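# Carry tube rack through self-closing door to desk

## Task

Using r1, r2 or both, move the tube rack from the counter, through the door that swings shut by itself, and set it on the desk. At the finish the rack must stand upright with each tube seated all the way down in a hole, and the door must be closed. The task fails if the rack or any tube touches the floor, or if either robot topples or is left leaning. When finished, release the rack and move the robots away from it.

## Robot and tools

Robots: r1 and r2 are identical Hello Robot Stretch 4 units. Each has an omni-wheel base, a lift riding up a mast, a telescoping arm that reaches forward, a wrist with yaw, pitch and roll, and a two-finger gripper. Each is about 1.6 m tall; its base rim is within 0.23 m of its base origin. Cameras per robot: <r>_head_camera, <r>_head_left_camera, <r>_head_right_camera, <r>_wrist_camera (r = r1 or r2). Now and then a loose object may get a brief shove from outside.

Frames: each robot reports in its own base frame (origin on the floor below the base centre, x ahead, y to the left, z up). hand_pose is the point between the open fingertips, in this frame; at zero wrist angles its axes line up with the base axes, and the printed value may be slightly off. base_odometry is relative to where that robot's base started the scene and comes only from wheel rotation, so slip looks like travel. Heading runs -3.142 to 3.142, positive to the left. Because each robot uses its own frames, only images, lidar_m and wrist_depth_mm reveal where the robots are relative to one another.

execute_actions(actions, cameras): actions is a list holding one action, or empty to just get state and pictures. The action is a single object keyed by robot name, "r1" and/or "r2", with a separate entry for each robot. Per robot you may give:
- base: exactly one relative move from the current position: {"translate_m": d} straight ahead/back, metres, -2 to 2, forward positive; {"strafe_m": d} sideways, metres, -2 to 2, left positive; {"rotate_rad": d} spin in place, radians, -3.2 to 3.2, counter-clockwise (left) positive. It counts from the base position in the latest reported state.
- joints: absolute targets by name: lift_m 0 to 1.2 m; arm_m 0 to 0.55 m extension; wrist_yaw_rad -1.134 to 4.276 (0 ahead, positive left, 3.14 tucked back, above 3.4 the arm may obstruct); wrist_pitch_rad -1.117 to 4.259 (0 level, 1.57 pointing down); wrist_roll_rad -1.117 to 4.259 (0 fingers level, positive turns clockwise seen from behind); gripper_m -0.038 to 0.141, fingertip gap in metres, negative means fingers squeeze each other. Out-of-range joint targets are clipped and flagged; any other bad value or unknown key rejects the whole call.
- pace: "slow", "default", "fast", "max" (base up to 0.1/0.3/0.4/0.6 m/s and 1/2/3/4 rad/s; with the lift above 0.2 speed is reduced, to 0.3 m/s and 1 rad/s at full height).
- contact_limits: {"arm_m": x}, 0 (gentlest) to 0.75 (firmest), default 0.5; how much the arm may push before halting.
- end_of_arm: "enable_torque", sent on its own, revives wrist or gripper motors that cut out.
All motions in an action start together. A part you omit may still be driving toward its previous target. No action runs over 15 s. cameras lists which images to return; omitted/null/["all"] gives all, [] none.

wait(seconds 0 to 10) lets the scene run without new commands and returns state and images. zoom_image(camera, region [x0,y0,x1,y1] in pixels, at most 504x504) enlarges part of the latest full image of a camera. read_manual gives licence texts only. finished_scene(scene) closes the scene permanently and reports success; the goal must hold at that moment. If a result reports a stop, later movement calls in the same reply are skipped.

Reading results: base_status and joint_status give how each commanded motion ended: "done" (for the base, the wheels turned the commanded amount even if slipping), "off_target" (rested short, may still push), "contact_stop_at_<key>" (blocked; that part goes slack and a slack lift may sag under load, slack wheels may roll), "limit_stop_at_<name>" (built-in limit; "limit_stop_at_tilt" means a lean over 6 degrees, and lift, arm and wheels go limp until it eases; "limit_stop_at_own_body" means self-collision, typically with the gripper pitched up below -0.2 and rolled), "time_out", "torque_fault" (wrist motor overloaded, e.g. pressing or holding over about 2 kg level; limp until enable_torque). on_its_own covers what was not commanded; "held at" is the held target, not the position. lidar_m: 12 distances in 30-degree sectors, first straight ahead then counter-clockwise (4th left, 7th behind, 10th right); "-" means nothing or closer than 0.25 m; misses glass, thin legs, much behind. wrist_depth_mm: 7x7 grid of depths, 100 to 2000 mm. turned_by_wheels vs turned_by_imu differing by over ~0.1 rad suggests a bump or slip. base_tilt in degrees, forward/right positive, with a fixed bias up to ~1.5. motor_effort is percent of maximum, peak in brackets; wheel positive means turning right. Grip is confirmed by a clear gripper effort change, not by gripper_m. Commanding below the object width squeezes and draws it inward.

Cautions: never let the robots press into each other; once bases touch, any further drive is dangerous. Shared carrying risks tipping since travel can differ by ~3 cm per metre. Avoid turning or driving with over 1 kg held and arm_m above 0.2, especially fast; steady pushing with a high gripper can also tip a robot. Avoid dropping the rack, slamming the door, or hard pushes. To unfold the wrist at start, send lift_m 0.4 with wrist_yaw_rad 0. Raise the lift if fingertips jam on a surface.

Each tool is called after "Emit:" as a command line: name --argument value for each argument, lists and objects as JSON in quotes; but a table of rows of numbers goes row by row, as --pt "numbers of a row", without its own name.

## Session

Emit:
execute_actions --actions '[]'

Scene clock: 0.00 s.
r1.base_odometry: x=+0.000 y=+0.000 heading=+0.000 (m, m, rad; r1's odometry frame)
r1.turned_by_wheels: +0.000 (rad since the last result)
r1.turned_by_imu: +0.000 (rad since the last result)
r1.base_tilt: forward=-0.1 right=+0.6 (deg)
r1.lidar_m: 1.07 1.22 1.87 1.87 2.13 3.57 1.49 2.53 2.12 2.12 1.29 1.05
r1.base_status: not commanded
r1.joint_positions: lift_m=+0.212 arm_m=+0.000 wrist_yaw_rad=+3.121 wrist_pitch_rad=+0.002 wrist_roll_rad=-0.013 gripper_m=+0.057
r1.joint_status: not commanded
r1.motor_effort: lift_m=+21 arm_m=+0 wrist_yaw_rad=+4 wrist_pitch_rad=-8 wrist_roll_rad=+0 gripper_m=-2 wheel_0=+0 wheel_1=+0 wheel_2=+0 (%)
r1.hand_pose: x=-0.1153 y=+0.0935 z=+0.3899 quat_wxyz=(+0.010, -0.001, -0.007, +1.000) (m; r1's base frame)
r1.wrist_depth_mm: - 140 1661 - - - - / - 121 161 - - - - / - 127 172 - - - - / 138 144 1708 - - - - / 1863 - - 1756 1921 - - / 239 1336 199 1308 198 1182 1160 / 233 917 960 - 931 866 866
r2.base_odometry: x=+0.000 y=+0.000 heading=+0.000 (m, m, rad; r2's odometry frame)
r2.turned_by_wheels: +0.000 (rad since the last result)
r2.turned_by_imu: +0.000 (rad since the last result)
r2.base_tilt: forward=+0.0 right=+0.4 (deg)
r2.lidar_m: 2.30 2.48 1.26 1.22 1.29 1.70 1.66 1.85 2.59 1.47 1.51 2.37
r2.base_status: not commanded
r2.joint_positions: lift_m=+0.289 arm_m=-0.001 wrist_yaw_rad=+3.197 wrist_pitch_rad=+0.010 wrist_roll_rad=+0.006 gripper_m=+0.057
r2.joint_status: not commanded
r2.motor_effort: lift_m=+17 arm_m=-1 wrist_yaw_rad=-3 wrist_pitch_rad=-7 wrist_roll_rad=-1 gripper_m=-1 wheel_0=+0 wheel_1=+0 wheel_2=+0 (%)
r2.hand_pose: x=-0.1235 y=+0.0713 z=+0.4649 quat_wxyz=(-0.028, -0.005, +0.003, +1.000) (m; r2's base frame)
r2.wrist_depth_mm: - 132 133 1708 1661 1618 1576 / - 112 133 1708 1708 1618 1618 / - 116 139 1708 1708 1661 1661 / 137 135 260 1756 1708 1661 1661 / 215 1983 1863 1756 1708 1661 1661 / 224 1576 198 1537 199 1499 1464 / 222 1025 1098 107 1060 976 1025
pictures: r1_head_camera, r1_head_left_camera, r1_head_right_camera, r1_wrist_camera, r2_head_camera, r2_head_left_camera, r2_head_right_camera, r2_wrist_camera
Images, in order (width x height): r1_head_camera 420x560, r1_head_left_camera 420x672, r1_head_right_camera 420x672, r1_wrist_camera 616x392, r2_head_camera 420x560, r2_head_left_camera 420x672, r2_head_right_camera 420x672, r2_wrist_camera 616x392.

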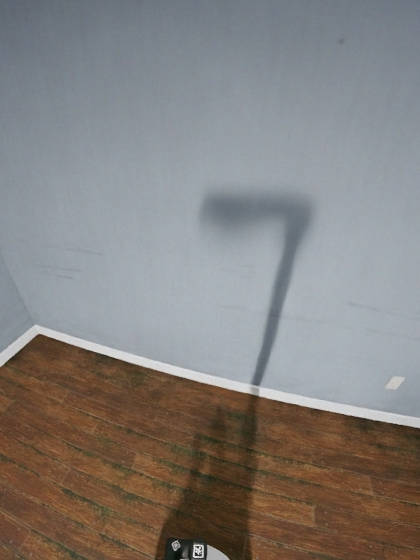

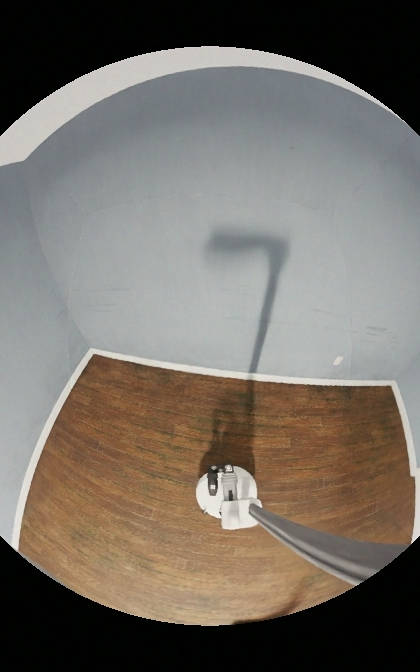

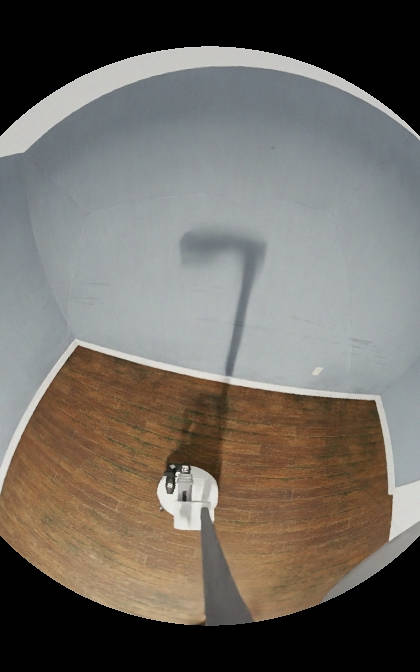

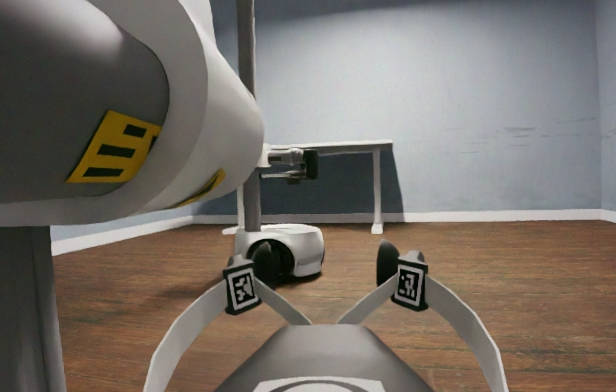

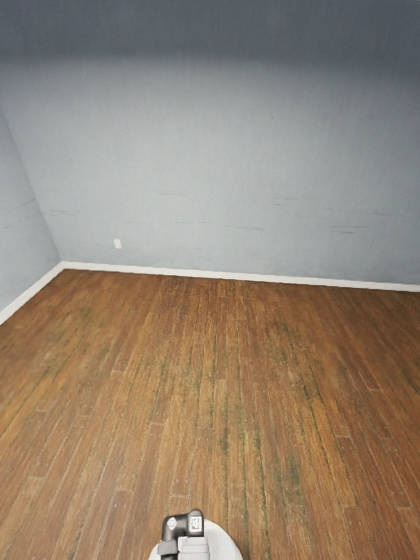

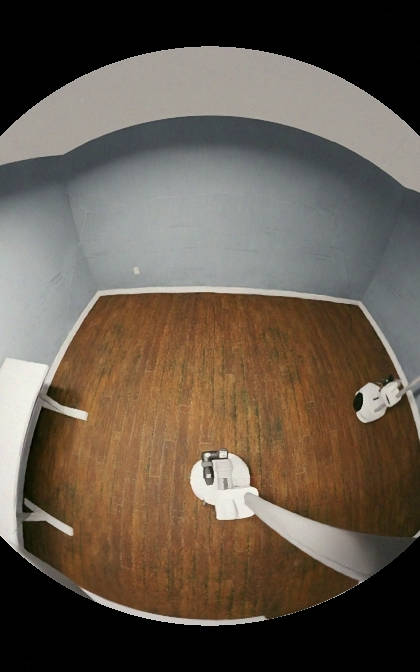

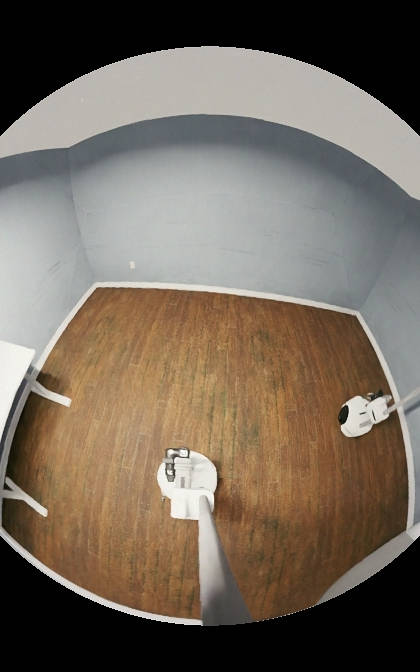

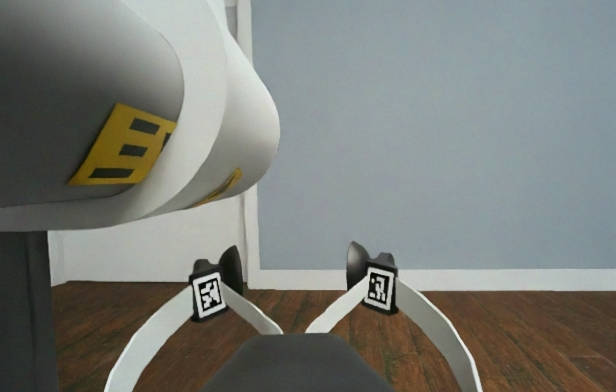

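Emit:
execute_actions --actions '[{"r1":{"base":{"rotate_rad":-2.6},"joints":{"lift_m":0.4,"wrist_yaw_rad":0}},"r2":{"base":{"rotate_rad":2.2},"joints":{"lift_m":0.4,"wrist_yaw_rad":0}}}]' --cameras '["r1_head_camera","r1_head_left_camera","r2_head_camera","r2_head_left_camera"]'

Scene clock: 3.73 s.
r1.base_odometry: x=+0.000 y=+0.000 heading=-2.600 (m, m, rad; r1's odometry frame)
r1.turned_by_wheels: -2.600 (rad since the last result)
r1.turned_by_imu: -2.578 (rad since the last result)
r1.base_tilt: forward=-0.2 right=+0.7 (deg)
r1.lidar_m: 2.48 2.11 2.12 1.27 1.07 1.07 1.26 1.87 1.86 2.15 2.93 1.48
r1.base_status: done
r1.joint_positions: lift_m=+0.400 arm_m=+0.000 wrist_yaw_rad=+0.000 wrist_pitch_rad=+0.002 wrist_roll_rad=-0.013 gripper_m=+0.057
r1.joint_status: all done
r1.motor_effort: lift_m=+24(25) arm_m=+0(0) wrist_yaw_rad=+3(4) wrist_pitch_rad=-8(10) wrist_roll_rad=+1(0) gripper_m=-4(5) wheel_0=+0(7) wheel_1=+0(7) wheel_2=+0(9) (%)
r1.hand_pose: x=+0.4599 y=-0.0873 z=+0.5775 quat_wxyz=(+1.000, -0.007, +0.001, +0.000) (m; r1's base frame)
r1.wrist_depth_mm: 1708 1921 - - - - - / 1756 - - - - - - / 1756 - - - - - 1060 / 1708 - - - - - - / 1756 - - - - - - / 1756 1863 200 1808 198 1182 1078 / 1336 1281 1336 - 1336 1138 1078
r2.base_odometry: x=+0.000 y=+0.000 heading=+2.199 (m, m, rad; r2's odometry frame)
r2.turned_by_wheels: +2.199 (rad since the last result)
r2.turned_by_imu: +2.254 (rad since the last result)
r2.base_tilt: forward=-0.2 right=+0.5 (deg)
r2.lidar_m: 1.37 1.64 1.62 1.93 2.72 1.29 2.79 2.34 2.31 2.43 1.23 1.19
r2.base_status: done
r2.joint_positions: lift_m=+0.400 arm_m=-0.001 wrist_yaw_rad=+0.001 wrist_pitch_rad=+0.010 wrist_roll_rad=+0.006 gripper_m=+0.057
r2.joint_status: all done
r2.motor_effort: lift_m=+21(22) arm_m=-1(1) wrist_yaw_rad=-4(10) wrist_pitch_rad=-8(8) wrist_roll_rad=+0(0) gripper_m=-2(4) wheel_0=-2(9) wheel_1=-3(9) wheel_2=-1(6) (%)
r2.hand_pose: x=+0.4579 y=-0.0873 z=+0.5751 quat_wxyz=(+1.000, +0.003, +0.005, +0.000) (m; r2's base frame)
r2.wrist_depth_mm: 1336 1576 1921 - 1921 1661 1464 / 1336 1576 1863 - 1921 1661 1499 / 1336 1576 1921 - 1808 1618 1078 / 1336 1576 1863 - 1863 1708 1499 / 1336 1576 1808 - 1921 1708 1499 / 1308 1537 198 1808 199 1661 1499 / 1281 1229 1308 107 1255 1160 1229
pictures: r1_head_camera, r1_head_left_camera, r2_head_camera, r2_head_left_camera
Images, in order (width x height): r1_head_camera 420x560, r1_head_left_camera 420x672, r2_head_camera 420x560, r2_head_left_camera 420x672.

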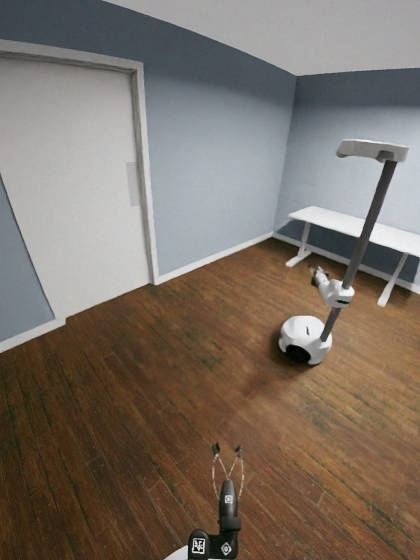

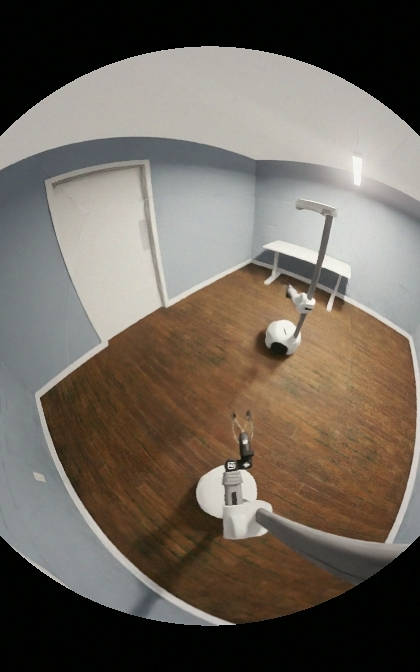

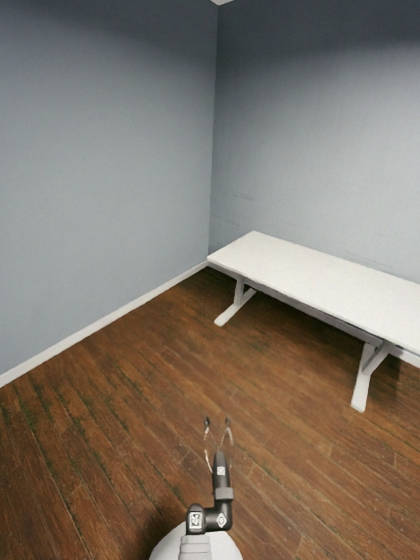

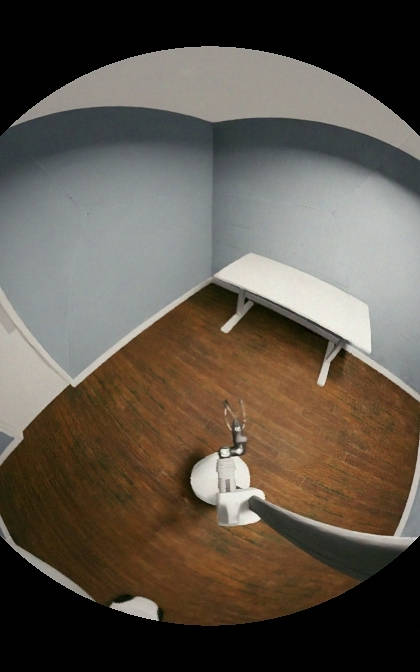

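Emit:
execute_actions --actions '[{"r1":{"base":{"rotate_rad":0.77},"joints":{"lift_m":0.4}},"r2":{"base":{"rotate_rad":0.85},"joints":{"wrist_yaw_rad":3.1}}}]' --cameras '[]'

Emit:
execute_actions --actions '[{"r2":{"base":{"strafe_m":0.8}}}]' --cameras '["r1_head_camera","r2_head_camera","r2_head_left_camera"]'

Scene clock: 13.60 s.
r1.base_odometry: x=+0.000 y=+0.000 heading=-1.830 (m, m, rad; r1's odometry frame)
r1.turned_by_wheels: +0.770 (rad since the last result)
r1.turned_by_imu: +0.760 (rad since the last result)
r1.base_tilt: forward=-0.2 right=+0.6 (deg)
r1.lidar_m: 2.11 1.59 1.13 1.07 1.12 1.52 1.87 1.94 2.58 1.52 1.46 2.29
r1.base_status: done
r1.joint_positions: lift_m=+0.400 arm_m=+0.000 wrist_yaw_rad=+0.000 wrist_pitch_rad=+0.002 wrist_roll_rad=-0.013 gripper_m=+0.057
r1.joint_status: all done
r1.motor_effort: lift_m=+24(24) arm_m=+0(0) wrist_yaw_rad=+3(1) wrist_pitch_rad=-9(9) wrist_roll_rad=+1(0) gripper_m=-4(1) wheel_0=-1(6) wheel_1=-2(7) wheel_2=-1(8) (%)
r1.hand_pose: x=+0.4599 y=-0.0873 z=+0.5775 quat_wxyz=(+1.000, -0.007, +0.001, +0.000) (m; r1's base frame)
r1.wrist_depth_mm: 1708 1863 1863 1863 1921 1921 1808 / 1708 1863 1921 1863 1921 1921 1863 / 1708 1863 1863 1921 1921 1921 1863 / 1708 1863 1921 1863 1921 1921 1808 / 1708 1921 1863 1921 1983 1983 1921 / 1618 1921 199 1756 198 1661 1618 / 1336 1281 1308 - 1281 1205 1205
r2.base_odometry: x=+0.000 y=+0.000 heading=+3.049 (m, m, rad; r2's odometry frame)
r2.turned_by_wheels: +0.850 (rad since the last result)
r2.turned_by_imu: +0.872 (rad since the last result)
r2.base_tilt: forward=-0.2 right=+0.4 (deg)
r2.lidar_m: 1.63 1.81 2.40 1.48 1.47 2.43 2.32 2.44 1.27 1.21 1.27 1.71
r2.base_status: done
r2.joint_positions: lift_m=+0.400 arm_m=-0.001 wrist_yaw_rad=+3.099 wrist_pitch_rad=+0.010 wrist_roll_rad=+0.006 gripper_m=+0.057
r2.joint_status: all done
r2.motor_effort: lift_m=+21(21) arm_m=-1(1) wrist_yaw_rad=+0(6) wrist_pitch_rad=-7(8) wrist_roll_rad=+0(1) gripper_m=-4(4) wheel_0=-1(7) wheel_1=-2(8) wheel_2=+0(8) (%)
r2.hand_pose: x=-0.1151 y=+0.0995 z=+0.5752 quat_wxyz=(+0.021, -0.005, +0.003, +1.000) (m; r2's base frame)
r2.wrist_depth_mm: - 135 - - - - - / - 136 - - - - - / 110 137 240 - - - - / 136 151 - - - - - / - - - - - - - / 1921 1921 198 1863 199 1808 1756 / 1336 1229 1308 107 1281 1182 1255
pictures: none
No camera images: the call's "cameras" was empty. Leave "cameras" out to get every camera's image.

Scene clock: 17.60 s.
r1.base_odometry: x=+0.000 y=+0.000 heading=-1.830 (m, m, rad; r1's odometry frame)
r1.turned_by_wheels: +0.000 (rad since the last result)
r1.turned_by_imu: -0.002 (rad since the last result)
r1.base_tilt: forward=-0.2 right=+0.6 (deg)
r1.lidar_m: 2.11 1.59 1.13 1.06 1.10 1.52 1.87 1.92 2.57 2.88 0.72 2.30
r1.base_status: not commanded
r1.joint_positions: lift_m=+0.400 arm_m=+0.000 wrist_yaw_rad=+0.000 wrist_pitch_rad=+0.002 wrist_roll_rad=-0.013 gripper_m=+0.057
r1.joint_status: not commanded
r1.motor_effort: lift_m=+24(24) arm_m=+0(0) wrist_yaw_rad=+3(3) wrist_pitch_rad=-10(10) wrist_roll_rad=+0(0) gripper_m=-4(2) wheel_0=-1(1) wheel_1=-2(2) wheel_2=-1(1) (%)
r1.hand_pose: x=+0.4599 y=-0.0873 z=+0.5775 quat_wxyz=(+1.000, -0.007, +0.001, +0.000) (m; r1's base frame)
r1.wrist_depth_mm: 1708 1863 1863 1808 1921 1863 1863 / 1708 1863 1808 1863 1921 1921 1808 / 1708 1863 1863 1921 1921 1921 1863 / 1708 1921 1808 1921 1863 1983 1863 / 1708 1921 1863 1863 1983 1983 1863 / 1576 1863 199 1756 198 1618 1618 / 1336 1255 1336 - 1308 1182 1182
r2.base_odometry: x=-0.074 y=-0.797 heading=+3.049 (m, m, rad; r2's odometry frame)
r2.turned_by_wheels: +0.000 (rad since the last result)
r2.turned_by_imu: +0.002 (rad since the last result)
r2.base_tilt: forward=-0.4 right=+0.4 (deg)
r2.lidar_m: 1.69 1.79 1.96 0.67 0.71 2.42 2.32 2.42 2.93 2.01 2.14 1.71
r2.base_status: done
r2.joint_positions: lift_m=+0.400 arm_m=-0.001 wrist_yaw_rad=+3.100 wrist_pitch_rad=+0.010 wrist_roll_rad=+0.006 gripper_m=+0.057
r2.joint_status: not commanded
r2.motor_effort: lift_m=+21(21) arm_m=-1(1) wrist_yaw_rad=+1(0) wrist_pitch_rad=-7(7) wrist_roll_rad=+0(0) gripper_m=-7(2) wheel_0=+0(12) wheel_1=+2(11) wheel_2=+0(1) (%)
r2.hand_pose: x=-0.1151 y=+0.0994 z=+0.5752 quat_wxyz=(+0.021, -0.005, +0.003, +1.000) (m; r2's base frame)
r2.wrist_depth_mm: - 135 - - - - - / - 136 - - - - - / 110 137 239 - - - - / 136 150 - - - - - / - - - - - - - / 1983 1921 198 1863 199 1756 1708 / 1366 1255 1336 107 1255 1205 1229
pictures: r1_head_camera, r2_head_camera, r2_head_left_camera
Images, in order (width x height): r1_head_camera 420x560, r2_head_camera 420x560, r2_head_left_camera 420x672.

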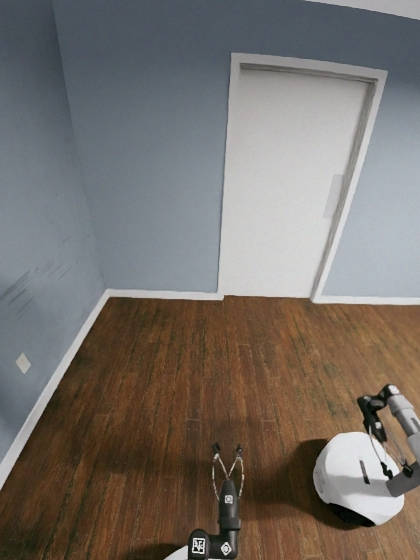

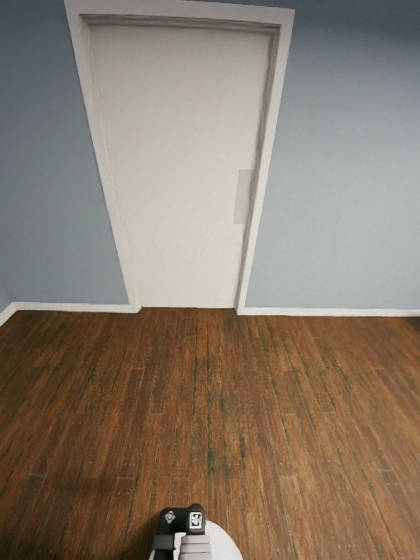

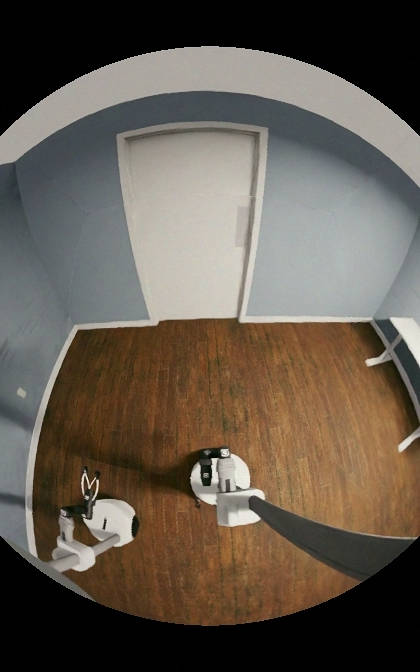

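Emit:
execute_actions --actions '[{"r2":{"base":{"translate_m":1.4}}}]' --cameras '["r2_head_camera"]'

Emit:
execute_actions --actions '[{"r2":{"base":{"translate_m":0.5},"pace":"slow"}}]' --cameras '["r2_head_camera","r2_head_left_camera"]'

Scene clock: 25.67 s.
r1.base_odometry: x=+0.000 y=+0.000 heading=-1.830 (m, m, rad; r1's odometry frame)
r1.turned_by_wheels: +0.000 (rad since the last result)
r1.turned_by_imu: -0.003 (rad since the last result)
r1.base_tilt: forward=-0.1 right=+0.6 (deg)
r1.lidar_m: 2.11 1.59 1.14 1.05 1.12 1.50 1.87 1.95 2.58 2.87 2.95 1.82
r1.base_status: not commanded
r1.joint_positions: lift_m=+0.400 arm_m=+0.000 wrist_yaw_rad=+0.000 wrist_pitch_rad=+0.002 wrist_roll_rad=-0.013 gripper_m=+0.057
r1.joint_status: not commanded
r1.motor_effort: lift_m=+24(24) arm_m=+0(0) wrist_yaw_rad=+4(2) wrist_pitch_rad=-10(9) wrist_roll_rad=+0(1) gripper_m=-3(3) wheel_0=-1(1) wheel_1=-2(2) wheel_2=-1(1) (%)
r1.hand_pose: x=+0.4599 y=-0.0873 z=+0.5775 quat_wxyz=(+1.000, -0.007, +0.001, +0.000) (m; r1's base frame)
r1.wrist_depth_mm: 1708 1863 1863 1863 1921 1863 1808 / 1708 1921 1808 1863 1921 1921 1808 / 1708 1863 1921 1863 1921 1921 1808 / 1661 1863 1921 1863 1983 1921 1863 / 1618 1863 1863 1863 1921 1983 1921 / 1537 1808 199 1808 198 1430 1618 / 1308 1281 1336 - 1281 1182 1182
r2.base_odometry: x=-1.468 y=-0.668 heading=+3.050 (m, m, rad; r2's odometry frame)
r2.turned_by_wheels: +0.000 (rad since the last result)
r2.turned_by_imu: -0.002 (rad since the last result)
r2.base_tilt: forward=-0.3 right=+0.3 (deg)
r2.lidar_m: 0.30 0.33 0.49 1.12 1.97 1.68 3.82 3.87 2.08 1.05 0.45 0.33
r2.base_status: done
r2.joint_positions: lift_m=+0.400 arm_m=-0.001 wrist_yaw_rad=+3.100 wrist_pitch_rad=+0.010 wrist_roll_rad=+0.006 gripper_m=+0.057
r2.joint_status: not commanded
r2.motor_effort: lift_m=+21(21) arm_m=-1(1) wrist_yaw_rad=+0(1) wrist_pitch_rad=-7(7) wrist_roll_rad=+0(1) gripper_m=-4(5) wheel_0=+1(7) wheel_1=+4(7) wheel_2=+0(9) (%)
r2.hand_pose: x=-0.1151 y=+0.0994 z=+0.5752 quat_wxyz=(+0.021, -0.005, +0.003, +1.000) (m; r2's base frame)
r2.wrist_depth_mm: - 135 - - - - - / - 136 - - - - - / 110 137 239 - - - - / 136 150 - - - - - / - - - - - - - / 1921 1921 198 1863 199 1808 1708 / 1336 1229 1308 107 1281 1182 1229
pictures: r2_head_camera
Images, in order (width x height): r2_head_camera 420x560.

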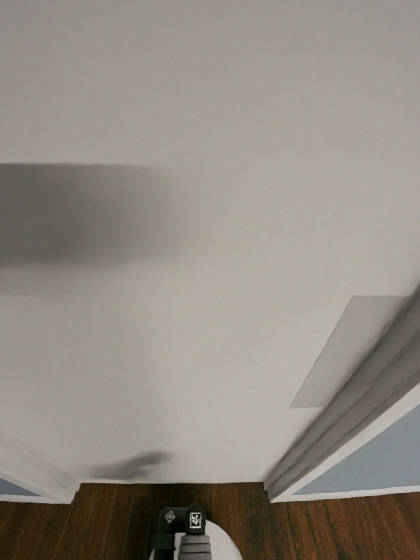

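Scene clock: 31.93 s.
r1.base_odometry: x=+0.000 y=+0.000 heading=-1.830 (m, m, rad; r1's odometry frame)
r1.turned_by_wheels: +0.000 (rad since the last result)
r1.turned_by_imu: -0.003 (rad since the last result)
r1.base_tilt: forward=-0.2 right=+0.6 (deg)
r1.lidar_m: 2.11 1.60 1.13 1.08 1.11 1.50 1.87 1.92 2.59 2.87 2.94 2.16
r1.base_status: not commanded
r1.joint_positions: lift_m=+0.400 arm_m=+0.000 wrist_yaw_rad=+0.000 wrist_pitch_rad=+0.002 wrist_roll_rad=-0.013 gripper_m=+0.057
r1.joint_status: not commanded
r1.motor_effort: lift_m=+24(24) arm_m=+0(0) wrist_yaw_rad=+3(3) wrist_pitch_rad=-8(8) wrist_roll_rad=+1(1) gripper_m=-3(1) wheel_0=-1(1) wheel_1=-2(2) wheel_2=-2(1) (%)
r1.hand_pose: x=+0.4599 y=-0.0873 z=+0.5775 quat_wxyz=(+1.000, -0.007, +0.001, +0.000) (m; r1's base frame)
r1.wrist_depth_mm: 1756 1863 1808 1863 - - 1808 / 1708 1863 1808 1863 - - 1863 / 1756 1808 1921 1921 - - 1863 / 1708 1983 1863 1921 - - 1863 / 1708 1863 1863 1921 - - 1863 / 1576 1863 199 1756 198 1661 1661 / 1308 1281 1308 - 1336 1205 1182
r2.base_odometry: x=-1.965 y=-0.623 heading=+3.050 (m, m, rad; r2's odometry frame)
r2.turned_by_wheels: +0.001 (rad since the last result)
r2.turned_by_imu: +0.359 (rad since the last result)
r2.base_tilt: forward=-0.4 right=+0.4 (deg)
r2.lidar_m: - 0.25 0.25 0.45 2.18 1.98 4.17 2.41 0.48 2.39 0.35 0.25
r2.base_status: done
r2.joint_positions: lift_m=+0.400 arm_m=-0.002 wrist_yaw_rad=+3.115 wrist_pitch_rad=+0.010 wrist_roll_rad=+0.006 gripper_m=+0.057
r2.joint_status: not commanded
r2.on_its_own: wrist_yaw_rad is at rest, and its effort (-47) is outside its rest range (-13 to +13)
r2.motor_effort: lift_m=+19(21) arm_m=+1(1) wrist_yaw_rad=-47(54) wrist_pitch_rad=-8(9) wrist_roll_rad=-1(1) gripper_m=-7(6) wheel_0=+12(29) wheel_1=+20(22) wheel_2=-23(26) (%)
r2.hand_pose: x=-0.1169 y=+0.0952 z=+0.5752 quat_wxyz=(+0.014, -0.005, +0.003, +1.000) (m; r2's base frame)
r2.wrist_depth_mm: - 135 - - - - - / - 130 264 - - - - / 106 136 216 - - - - / 135 140 - - - - - / - - - - - - - / 1983 1921 198 1863 199 1808 1708 / 1336 1255 1336 107 1281 1182 1255
pictures: r2_head_camera, r2_head_left_camera
Images, in order (width x height): r2_head_camera 420x560, r2_head_left_camera 420x672.

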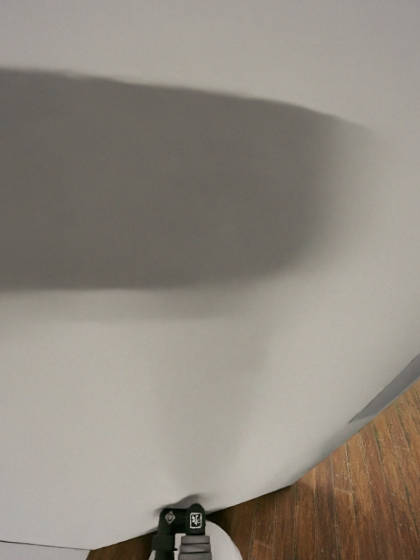

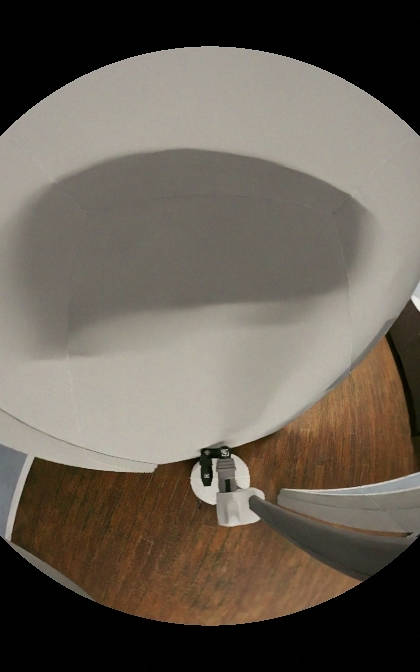

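Emit:
execute_actions --actions '[{"r2":{"base":{"rotate_rad":-1.4},"pace":"slow"}}]' --cameras '["r2_head_camera","r2_head_left_camera"]'

Scene clock: 43.20 s.
r1.base_odometry: x=+0.000 y=+0.000 heading=-1.830 (m, m, rad; r1's odometry frame)
r1.turned_by_wheels: +0.000 (rad since the last result)
r1.turned_by_imu: -0.004 (rad since the last result)
r1.base_tilt: forward=-0.1 right=+0.6 (deg)
r1.lidar_m: 1.83 1.60 1.13 1.07 1.11 1.50 1.87 1.94 2.58 2.87 2.95 1.88
r1.base_status: not commanded
r1.joint_positions: lift_m=+0.400 arm_m=+0.000 wrist_yaw_rad=+0.000 wrist_pitch_rad=+0.002 wrist_roll_rad=-0.013 gripper_m=+0.057
r1.joint_status: not commanded
r1.motor_effort: lift_m=+24(24) arm_m=+0(0) wrist_yaw_rad=+2(3) wrist_pitch_rad=-7(8) wrist_roll_rad=+0(0) gripper_m=-3(4) wheel_0=-1(1) wheel_1=-2(2) wheel_2=-1(1) (%)
r1.hand_pose: x=+0.4599 y=-0.0873 z=+0.5775 quat_wxyz=(+1.000, -0.007, +0.001, +0.000) (m; r1's base frame)
r1.wrist_depth_mm: 1708 1863 1863 1863 1863 1921 1863 / 1708 1863 1863 1863 1983 1863 1863 / 1708 1921 1863 1863 1921 1863 1808 / 1661 1863 1921 1921 1921 1921 1808 / 1661 1863 1921 1863 1708 - 1921 / 1576 1863 199 1808 198 1661 1661 / 1308 1281 1336 - 1308 1205 1182
r2.base_odometry: x=-1.881 y=-0.815 heading=+1.542 (m, m, rad; r2's odometry frame)
r2.turned_by_wheels: -1.509 (rad since the last result)
r2.turned_by_imu: -1.139 (rad since the last result)
r2.base_tilt: forward=-0.3 right=+0.4 (deg)
r2.lidar_m: 0.25 - 0.25 0.25 0.33 1.60 1.90 1.67 3.86 2.75 2.39 0.40
r2.base_status: rotate_rad contact_stop (by the wheels' count: -1.509 of -1.400)
r2.joint_positions: lift_m=+0.400 arm_m=-0.002 wrist_yaw_rad=+3.101 wrist_pitch_rad=+0.010 wrist_roll_rad=+0.006 gripper_m=+0.057
r2.joint_status: not commanded
r2.on_its_own: the wheels are slack since a contact_stop
r2.motor_effort: lift_m=+17(19) arm_m=+0(1) wrist_yaw_rad=-2(64) wrist_pitch_rad=-7(9) wrist_roll_rad=+0(1) gripper_m=-3(4) wheel_0=+0(24) wheel_1=+0(35) wheel_2=+0(30) (%)
r2.hand_pose: x=-0.1154 y=+0.0992 z=+0.5754 quat_wxyz=(+0.021, -0.005, +0.003, +1.000) (m; r2's base frame)
r2.wrist_depth_mm: - 135 - - 1756 1499 1308 / - 136 - - 1756 1499 1336 / 110 137 237 - 1756 1499 1336 / 136 150 - - 1808 1537 1336 / - - - - 1756 1537 1366 / 1618 1756 198 1863 200 1537 1336 / 1366 1255 1308 107 1308 1182 1229
pictures: r2_head_camera, r2_head_left_camera
Images, in order (width x height): r2_head_camera 420x560, r2_head_left_camera 420x672.

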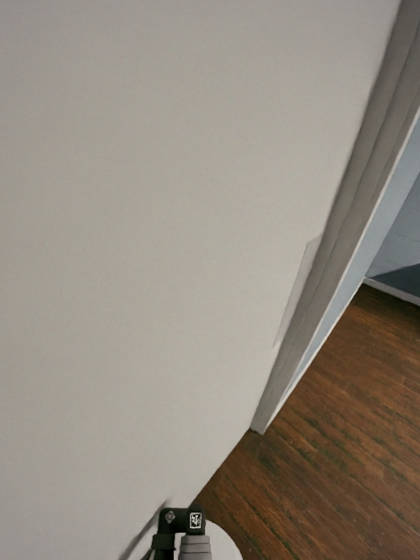

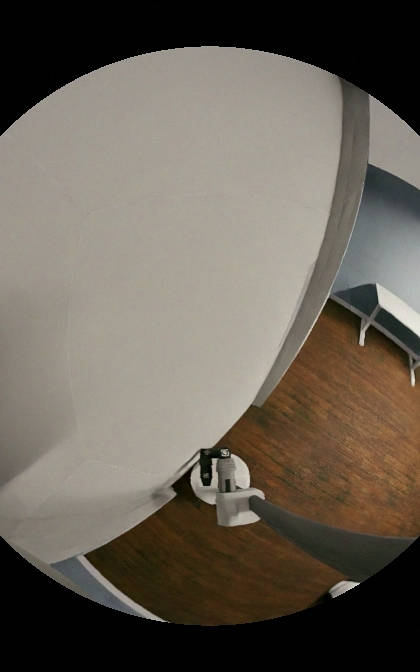

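Emit:
execute_actions --actions '[{"r2":{"base":{"translate_m":-0.2}}}]' --cameras '[]'

Emit:
execute_actions --actions '[{"r2":{"base":{"rotate_rad":-2.3}}}]' --cameras '["r2_head_left_camera","r1_head_camera"]'

Scene clock: 47.57 s.
r1.base_odometry: x=+0.000 y=+0.000 heading=-1.830 (m, m, rad; r1's odometry frame)
r1.turned_by_wheels: +0.000 (rad since the last result)
r1.turned_by_imu: -0.002 (rad since the last result)
r1.base_tilt: forward=-0.1 right=+0.6 (deg)
r1.lidar_m: 1.66 1.59 1.12 1.08 1.11 1.51 1.88 1.93 2.60 2.88 2.95 1.81
r1.base_status: not commanded
r1.joint_positions: lift_m=+0.400 arm_m=+0.000 wrist_yaw_rad=+0.000 wrist_pitch_rad=+0.002 wrist_roll_rad=-0.013 gripper_m=+0.057
r1.joint_status: not commanded
r1.motor_effort: lift_m=+24(24) arm_m=+0(0) wrist_yaw_rad=+3(3) wrist_pitch_rad=-8(7) wrist_roll_rad=-1(0) gripper_m=-5(6) wheel_0=-1(1) wheel_1=-2(2) wheel_2=+0(1) (%)
r1.hand_pose: x=+0.4599 y=-0.0873 z=+0.5775 quat_wxyz=(+1.000, -0.007, +0.001, +0.000) (m; r1's base frame)
r1.wrist_depth_mm: 1708 1863 1863 1808 1983 1921 1808 / 1661 1863 1921 1863 1863 1808 1863 / 1708 1808 1863 1863 1863 1921 1863 / 1661 1921 1921 1863 1983 1921 1863 / 1708 1921 1921 1921 1983 - 1863 / 1618 1863 199 1618 198 1661 1661 / 1308 1281 1308 - 1308 1182 1182
r2.base_odometry: x=-1.887 y=-1.015 heading=+1.541 (m, m, rad; r2's odometry frame)
r2.turned_by_wheels: +0.000 (rad since the last result)
r2.turned_by_imu: +0.002 (rad since the last result)
r2.base_tilt: forward=-0.2 right=+0.2 (deg)
r2.lidar_m: 0.40 0.32 0.32 0.30 0.59 1.45 1.71 1.44 3.70 2.90 2.50 0.70
r2.base_status: done
r2.joint_positions: lift_m=+0.400 arm_m=-0.002 wrist_yaw_rad=+3.100 wrist_pitch_rad=+0.010 wrist_roll_rad=+0.006 gripper_m=+0.057
r2.joint_status: not commanded
r2.motor_effort: lift_m=+17(17) arm_m=+0(0) wrist_yaw_rad=-2(4) wrist_pitch_rad=-7(7) wrist_roll_rad=+0(0) gripper_m=-3(0) wheel_0=-2(7) wheel_1=-2(7) wheel_2=+0(10) (%)
r2.hand_pose: x=-0.1154 y=+0.0992 z=+0.5754 quat_wxyz=(+0.021, -0.005, +0.003, +1.000) (m; r2's base frame)
r2.wrist_depth_mm: - 135 - 1921 1618 1366 1205 / - 136 - 1983 1618 1366 1205 / 110 137 237 1983 1661 1397 1229 / 136 150 - - 1618 1397 1255 / - - - - 1576 1397 1229 / 1537 1863 198 1863 200 1430 1255 / 1336 1255 1308 107 1308 1182 1205
pictures: none
No camera images: the call's "cameras" was empty. Leave "cameras" out to get every camera's image.

Scene clock: 50.00 s.
r1.base_odometry: x=+0.000 y=+0.000 heading=-1.830 (m, m, rad; r1's odometry frame)
r1.turned_by_wheels: +0.000 (rad since the last result)
r1.turned_by_imu: -0.001 (rad since the last result)
r1.base_tilt: forward=-0.2 right=+0.6 (deg)
r1.lidar_m: 1.67 1.60 1.12 1.06 1.11 1.50 1.87 1.92 2.58 2.89 2.95 1.80
r1.base_status: not commanded
r1.joint_positions: lift_m=+0.400 arm_m=+0.000 wrist_yaw_rad=+0.000 wrist_pitch_rad=+0.002 wrist_roll_rad=-0.013 gripper_m=+0.057
r1.joint_status: not commanded
r1.motor_effort: lift_m=+24(24) arm_m=+0(0) wrist_yaw_rad=+3(3) wrist_pitch_rad=-7(7) wrist_roll_rad=+1(2) gripper_m=-4(2) wheel_0=-1(1) wheel_1=-2(2) wheel_2=-2(1) (%)
r1.hand_pose: x=+0.4599 y=-0.0873 z=+0.5775 quat_wxyz=(+1.000, -0.007, +0.001, +0.000) (m; r1's base frame)
r1.wrist_depth_mm: 1756 1808 1756 1808 1863 1863 1808 / 1756 1921 1808 1863 1921 1863 1863 / 1661 1863 1863 1863 1921 1921 1863 / 1708 1863 1863 1863 1921 1983 1921 / 1661 1921 1921 1863 1921 1983 1983 / 1576 1863 200 1618 198 1708 1661 / 1336 1281 1308 - 1308 1205 1182
r2.base_odometry: x=-1.887 y=-1.015 heading=-0.758 (m, m, rad; r2's odometry frame)
r2.turned_by_wheels: -2.299 (rad since the last result)
r2.turned_by_imu: -2.353 (rad since the last result)
r2.base_tilt: forward=-0.3 right=+0.4 (deg)
r2.lidar_m: 1.43 3.91 2.55 0.87 0.46 0.34 0.34 0.31 0.41 1.42 1.53 1.41
r2.base_status: done
r2.joint_positions: lift_m=+0.400 arm_m=-0.002 wrist_yaw_rad=+3.100 wrist_pitch_rad=+0.010 wrist_roll_rad=+0.006 gripper_m=+0.057
r2.joint_status: not commanded
r2.motor_effort: lift_m=+17(17) arm_m=+0(0) wrist_yaw_rad=-1(3) wrist_pitch_rad=-7(8) wrist_roll_rad=+0(0) gripper_m=-2(3) wheel_0=+4(11) wheel_1=+3(10) wheel_2=+3(8) (%)
r2.hand_pose: x=-0.1154 y=+0.0993 z=+0.5754 quat_wxyz=(+0.021, -0.005, +0.003, +1.000) (m; r2's base frame)
r2.wrist_depth_mm: - 135 455 455 455 455 455 / - 136 459 459 459 455 459 / 110 137 237 462 462 462 462 / 136 150 466 466 462 466 466 / 410 469 469 469 469 466 466 / 410 473 198 473 199 473 469 / 407 477 477 107 473 477 477
pictures: r1_head_camera, r2_head_left_camera
Images, in order (width x height): r1_head_camera 420x560, r2_head_left_camera 420x672.

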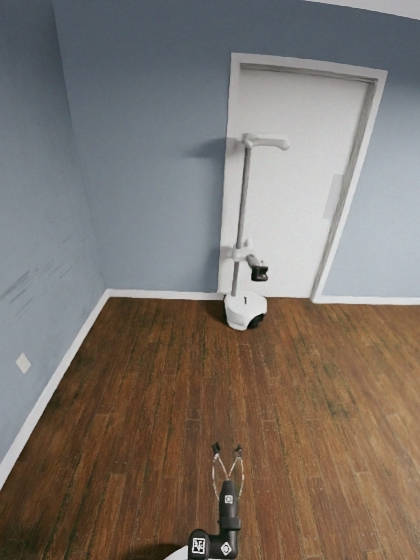

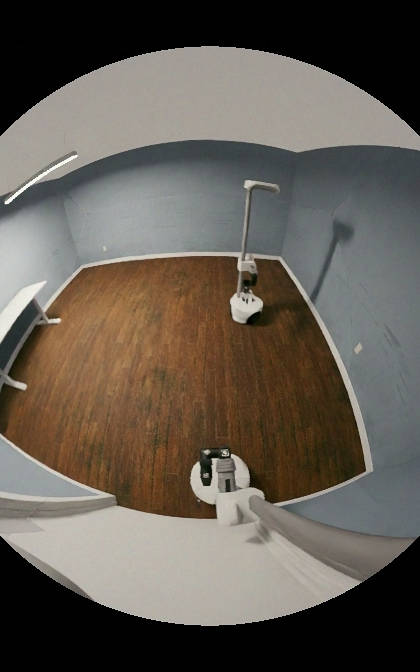

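Emit:
execute_actions --actions '[{"r2":{"base":{"strafe_m":0.5}}}]' --cameras '["r1_head_camera"]'

Emit:
execute_actions --actions '[{"r2":{"base":{"translate_m":-0.6},"pace":"slow"}}]' --cameras '["r2_head_left_camera","r1_head_camera"]'

Scene clock: 54.43 s.
r1.base_odometry: x=+0.000 y=+0.000 heading=-1.830 (m, m, rad; r1's odometry frame)
r1.turned_by_wheels: +0.000 (rad since the last result)
r1.turned_by_imu: -0.002 (rad since the last result)
r1.base_tilt: forward=-0.2 right=+0.6 (deg)
r1.lidar_m: 2.11 1.59 1.13 1.06 1.11 1.52 1.87 1.93 2.59 2.87 2.92 1.85
r1.base_status: not commanded
r1.joint_positions: lift_m=+0.400 arm_m=+0.000 wrist_yaw_rad=+0.000 wrist_pitch_rad=+0.002 wrist_roll_rad=-0.013 gripper_m=+0.057
r1.joint_status: not commanded
r1.motor_effort: lift_m=+24(24) arm_m=+0(0) wrist_yaw_rad=+2(2) wrist_pitch_rad=-8(7) wrist_roll_rad=+0(1) gripper_m=-4(4) wheel_0=-1(1) wheel_1=-2(2) wheel_2=-1(1) (%)
r1.hand_pose: x=+0.4599 y=-0.0873 z=+0.5775 quat_wxyz=(+1.000, -0.007, +0.001, +0.000) (m; r1's base frame)
r1.wrist_depth_mm: 1708 1863 1863 1863 1863 1983 1863 / 1708 1863 1808 1863 1921 1921 1863 / 1708 1921 1863 1863 1863 1863 1863 / 1661 1863 1863 1863 1983 1983 1863 / 1661 1921 1863 1863 1921 1921 1863 / 1576 1863 200 1756 198 1430 1537 / 1308 1308 1336 - 1336 1205 1229
r2.base_odometry: x=-1.543 y=-0.651 heading=-0.757 (m, m, rad; r2's odometry frame)
r2.turned_by_wheels: +0.000 (rad since the last result)
r2.turned_by_imu: +0.002 (rad since the last result)
r2.base_tilt: forward=-0.2 right=+0.1 (deg)
r2.lidar_m: 3.74 2.72 2.01 0.83 0.38 0.32 0.30 0.33 0.49 1.24 2.04 1.60
r2.base_status: done
r2.joint_positions: lift_m=+0.400 arm_m=-0.002 wrist_yaw_rad=+3.100 wrist_pitch_rad=+0.010 wrist_roll_rad=+0.006 gripper_m=+0.057
r2.joint_status: not commanded
r2.motor_effort: lift_m=+17(17) arm_m=+0(0) wrist_yaw_rad=+0(3) wrist_pitch_rad=-7(7) wrist_roll_rad=-1(1) gripper_m=-2(3) wheel_0=+0(8) wheel_1=+2(11) wheel_2=+1(0) (%)
r2.hand_pose: x=-0.1154 y=+0.0993 z=+0.5754 quat_wxyz=(+0.021, -0.005, +0.003, +1.000) (m; r2's base frame)
r2.wrist_depth_mm: - 135 424 427 427 427 357 / - 136 430 430 427 427 359 / 110 137 238 430 436 433 362 / 136 150 436 436 436 436 366 / 442 439 436 439 436 436 368 / 445 442 198 442 200 439 368 / 445 442 445 107 445 442 373
pictures: r1_head_camera
Images, in order (width x height): r1_head_camera 420x560.

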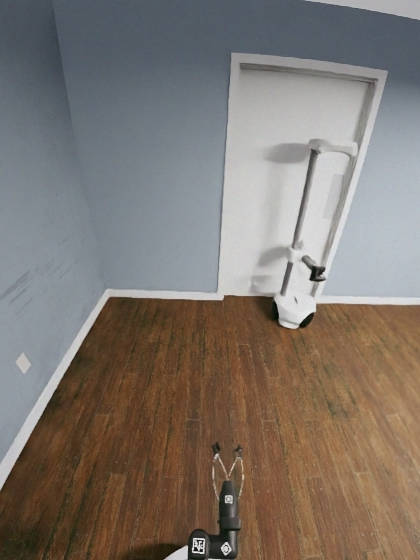

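Scene clock: 61.73 s.
r1.base_odometry: x=+0.000 y=+0.000 heading=-1.830 (m, m, rad; r1's odometry frame)
r1.turned_by_wheels: +0.000 (rad since the last result)
r1.turned_by_imu: -0.003 (rad since the last result)
r1.base_tilt: forward=-0.2 right=+0.6 (deg)
r1.lidar_m: 2.11 1.58 1.14 1.07 1.11 1.51 1.87 1.95 2.56 2.86 2.96 2.40
r1.base_status: not commanded
r1.joint_positions: lift_m=+0.400 arm_m=+0.000 wrist_yaw_rad=+0.000 wrist_pitch_rad=+0.002 wrist_roll_rad=-0.013 gripper_m=+0.057
r1.joint_status: not commanded
r1.motor_effort: lift_m=+24(24) arm_m=+0(0) wrist_yaw_rad=+4(3) wrist_pitch_rad=-7(8) wrist_roll_rad=+1(1) gripper_m=-3(1) wheel_0=-1(1) wheel_1=-2(2) wheel_2=-1(1) (%)
r1.hand_pose: x=+0.4599 y=-0.0873 z=+0.5775 quat_wxyz=(+1.000, -0.007, +0.001, +0.000) (m; r1's base frame)
r1.wrist_depth_mm: 1708 1863 1808 1863 - - 1808 / 1661 1921 1921 1921 - - 1863 / 1708 1808 1863 1863 - - 1921 / 1661 1921 1863 1863 - - 1863 / 1618 1863 1921 1808 - - 1921 / 1537 1921 198 1808 198 1708 1618 / 1308 1255 1308 - 1281 1182 1182
r2.base_odometry: x=-1.978 y=-0.239 heading=-0.757 (m, m, rad; r2's odometry frame)
r2.turned_by_wheels: +0.000 (rad since the last result)
r2.turned_by_imu: -0.005 (rad since the last result)
r2.base_tilt: forward=-0.2 right=+0.4 (deg)
r2.lidar_m: 4.33 0.47 0.40 1.03 2.32 0.34 0.25 - 0.25 0.25 0.55 2.15
r2.base_status: done
r2.joint_positions: lift_m=+0.400 arm_m=-0.002 wrist_yaw_rad=+3.100 wrist_pitch_rad=+0.010 wrist_roll_rad=+0.006 gripper_m=+0.057
r2.joint_status: not commanded
r2.motor_effort: lift_m=+17(17) arm_m=+0(0) wrist_yaw_rad=+0(3) wrist_pitch_rad=-7(8) wrist_roll_rad=-1(0) gripper_m=-5(1) wheel_0=-2(20) wheel_1=-12(31) wheel_2=+15(28) (%)
r2.hand_pose: x=-0.1154 y=+0.0994 z=+0.5754 quat_wxyz=(+0.021, -0.005, +0.003, +1.000) (m; r2's base frame)
r2.wrist_depth_mm: - 135 389 462 - - - / - 136 389 462 - - - / 110 137 238 466 - - - / 136 150 392 466 - - - / 296 340 382 469 - - - / 297 332 198 459 199 1808 1708 / 297 324 377 107 1281 1182 1229
pictures: r1_head_camera, r2_head_left_camera
Images, in order (width x height): r1_head_camera 420x560, r2_head_left_camera 420x672.

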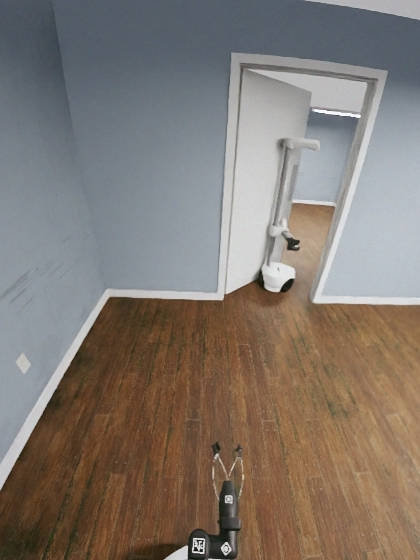

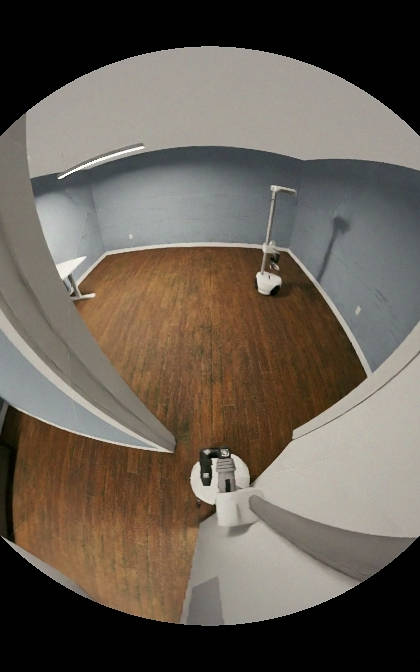

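Emit:
execute_actions --actions '[{"r2":{"base":{"translate_m":-0.45},"pace":"slow"}}]' --cameras '[]'

Emit:
execute_actions --actions '[{"r2":{"base":{"strafe_m":-0.4},"pace":"slow"},"r1":{"base":{"strafe_m":-0.6},"joints":{"wrist_yaw_rad":3.1}}}]' --cameras '["r2_head_left_camera","r2_head_right_camera","r1_head_camera"]'

Scene clock: 68.77 s.
r1.base_odometry: x=+0.000 y=+0.000 heading=-1.830 (m, m, rad; r1's odometry frame)
r1.turned_by_wheels: +0.000 (rad since the last result)
r1.turned_by_imu: -0.003 (rad since the last result)
r1.base_tilt: forward=-0.2 right=+0.6 (deg)
r1.lidar_m: 2.12 1.60 1.15 1.07 1.11 1.49 1.88 1.95 2.56 2.87 2.95 2.43
r1.base_status: not commanded
r1.joint_positions: lift_m=+0.400 arm_m=+0.000 wrist_yaw_rad=+0.000 wrist_pitch_rad=+0.002 wrist_roll_rad=-0.013 gripper_m=+0.057
r1.joint_status: not commanded
r1.motor_effort: lift_m=+24(24) arm_m=+0(0) wrist_yaw_rad=+3(2) wrist_pitch_rad=-9(9) wrist_roll_rad=+0(2) gripper_m=-2(2) wheel_0=-1(1) wheel_1=-2(2) wheel_2=-1(1) (%)
r1.hand_pose: x=+0.4599 y=-0.0873 z=+0.5775 quat_wxyz=(+1.000, -0.007, +0.001, +0.000) (m; r1's base frame)
r1.wrist_depth_mm: 1708 1863 1863 1808 - - 1863 / 1708 1863 1863 1863 - - 1808 / 1661 1863 1863 1921 - - 1863 / 1661 1921 1863 1921 - - 1863 / 1661 1863 1921 1921 - - 1863 / 1576 1863 199 1808 198 1708 1618 / 1308 1281 1336 - 1281 1182 1205
r2.base_odometry: x=-2.305 y=+0.070 heading=-0.757 (m, m, rad; r2's odometry frame)
r2.turned_by_wheels: +0.000 (rad since the last result)
r2.turned_by_imu: +0.006 (rad since the last result)
r2.base_tilt: forward=-0.1 right=+0.4 (deg)
r2.lidar_m: 4.77 0.72 1.00 2.21 2.34 4.05 4.03 0.25 - 0.25 0.28 0.82
r2.base_status: done
r2.joint_positions: lift_m=+0.400 arm_m=-0.002 wrist_yaw_rad=+3.100 wrist_pitch_rad=+0.010 wrist_roll_rad=+0.006 gripper_m=+0.057
r2.joint_status: not commanded
r2.motor_effort: lift_m=+17(17) arm_m=+0(0) wrist_yaw_rad=-1(3) wrist_pitch_rad=-7(7) wrist_roll_rad=+0(0) gripper_m=-3(2) wheel_0=+0(4) wheel_1=-12(18) wheel_2=+12(23) (%)
r2.hand_pose: x=-0.1154 y=+0.0994 z=+0.5754 quat_wxyz=(+0.021, -0.005, +0.003, +1.000) (m; r2's base frame)
r2.wrist_depth_mm: - 135 - - - - - / - 136 - - - - - / 110 137 238 - - - - / 136 150 - - - - - / 327 - - - - - - / 325 1863 198 1863 199 1756 1708 / 327 1255 1308 107 1281 1182 1229
pictures: none
No camera images: the call's "cameras" was empty. Leave "cameras" out to get every camera's image.

Scene clock: 73.90 s.
r1.base_odometry: x=-0.580 y=+0.154 heading=-1.830 (m, m, rad; r1's odometry frame)
r1.turned_by_wheels: +0.000 (rad since the last result)
r1.turned_by_imu: -0.004 (rad since the last result)
r1.base_tilt: forward=-0.2 right=+0.6 (deg)
r1.lidar_m: 2.18 2.18 1.77 1.68 1.75 1.97 1.85 1.91 2.56 2.27 2.34 2.24
r1.base_status: done
r1.joint_positions: lift_m=+0.400 arm_m=+0.000 wrist_yaw_rad=+3.100 wrist_pitch_rad=+0.002 wrist_roll_rad=-0.013 gripper_m=+0.057
r1.joint_status: all done
r1.motor_effort: lift_m=+24(24) arm_m=+0(0) wrist_yaw_rad=+4(10) wrist_pitch_rad=-8(9) wrist_roll_rad=+0(2) gripper_m=-5(1) wheel_0=+1(9) wheel_1=-1(10) wheel_2=+0(2) (%)
r1.hand_pose: x=-0.1132 y=+0.0995 z=+0.5775 quat_wxyz=(+0.021, -0.001, -0.007, +1.000) (m; r1's base frame)
r1.wrist_depth_mm: - 141 1863 1921 1921 1983 1983 / - 122 186 1921 1921 1983 - / - 134 191 1921 1983 - - / 134 145 1983 1921 - - - / 1983 1983 1921 - - - - / 1576 1863 199 1863 198 1708 1661 / 1205 1308 1336 - 1308 1229 1205
r2.base_odometry: x=-2.579 y=-0.221 heading=-0.758 (m, m, rad; r2's odometry frame)
r2.turned_by_wheels: +0.000 (rad since the last result)
r2.turned_by_imu: +0.000 (rad since the last result)
r2.base_tilt: forward=-0.3 right=+0.3 (deg)
r2.lidar_m: 2.67 1.02 0.97 2.61 2.76 4.08 4.05 0.25 0.25 - 0.25 0.27
r2.base_status: done
r2.joint_positions: lift_m=+0.400 arm_m=-0.002 wrist_yaw_rad=+3.100 wrist_pitch_rad=+0.010 wrist_roll_rad=+0.006 gripper_m=+0.057
r2.joint_status: not commanded
r2.motor_effort: lift_m=+17(17) arm_m=+0(0) wrist_yaw_rad=+0(2) wrist_pitch_rad=-8(8) wrist_roll_rad=+0(0) gripper_m=-4(4) wheel_0=+7(7) wheel_1=-9(18) wheel_2=-2(9) (%)
r2.hand_pose: x=-0.1154 y=+0.0994 z=+0.5754 quat_wxyz=(+0.021, -0.005, +0.003, +1.000) (m; r2's base frame)
r2.wrist_depth_mm: - 135 - - - - - / - 136 - - - - - / 110 137 238 - - - - / 136 150 - - - - - / 445 - - - - - - / 445 1921 198 1808 199 1808 1756 / 442 1281 1308 107 1308 1205 1255
pictures: r1_head_camera, r2_head_left_camera, r2_head_right_camera
Images, in order (width x height): r1_head_camera 420x560, r2_head_left_camera 420x672, r2_head_right_camera 420x672.

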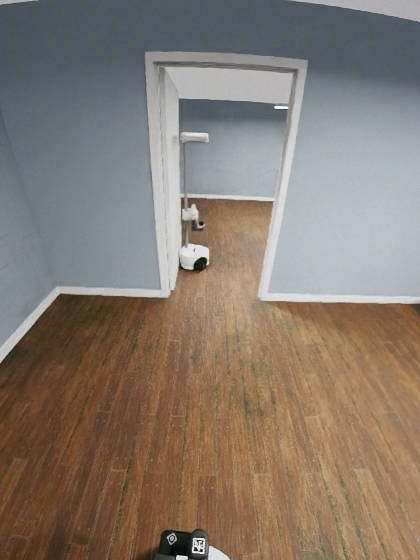

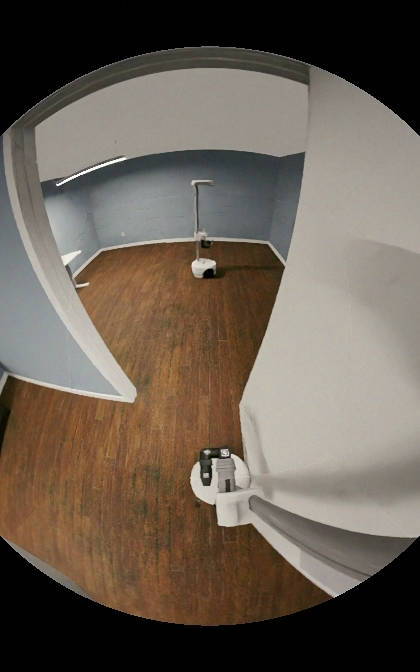

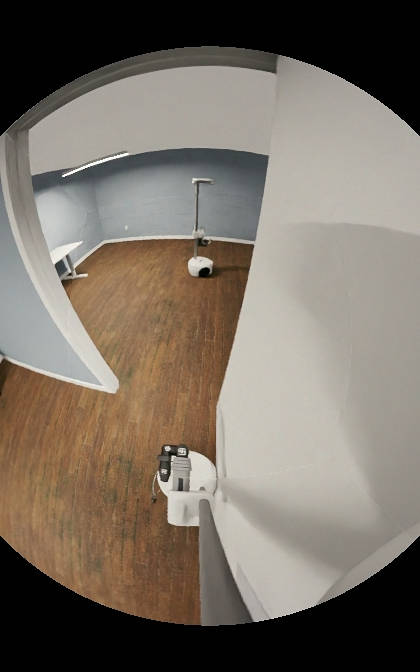

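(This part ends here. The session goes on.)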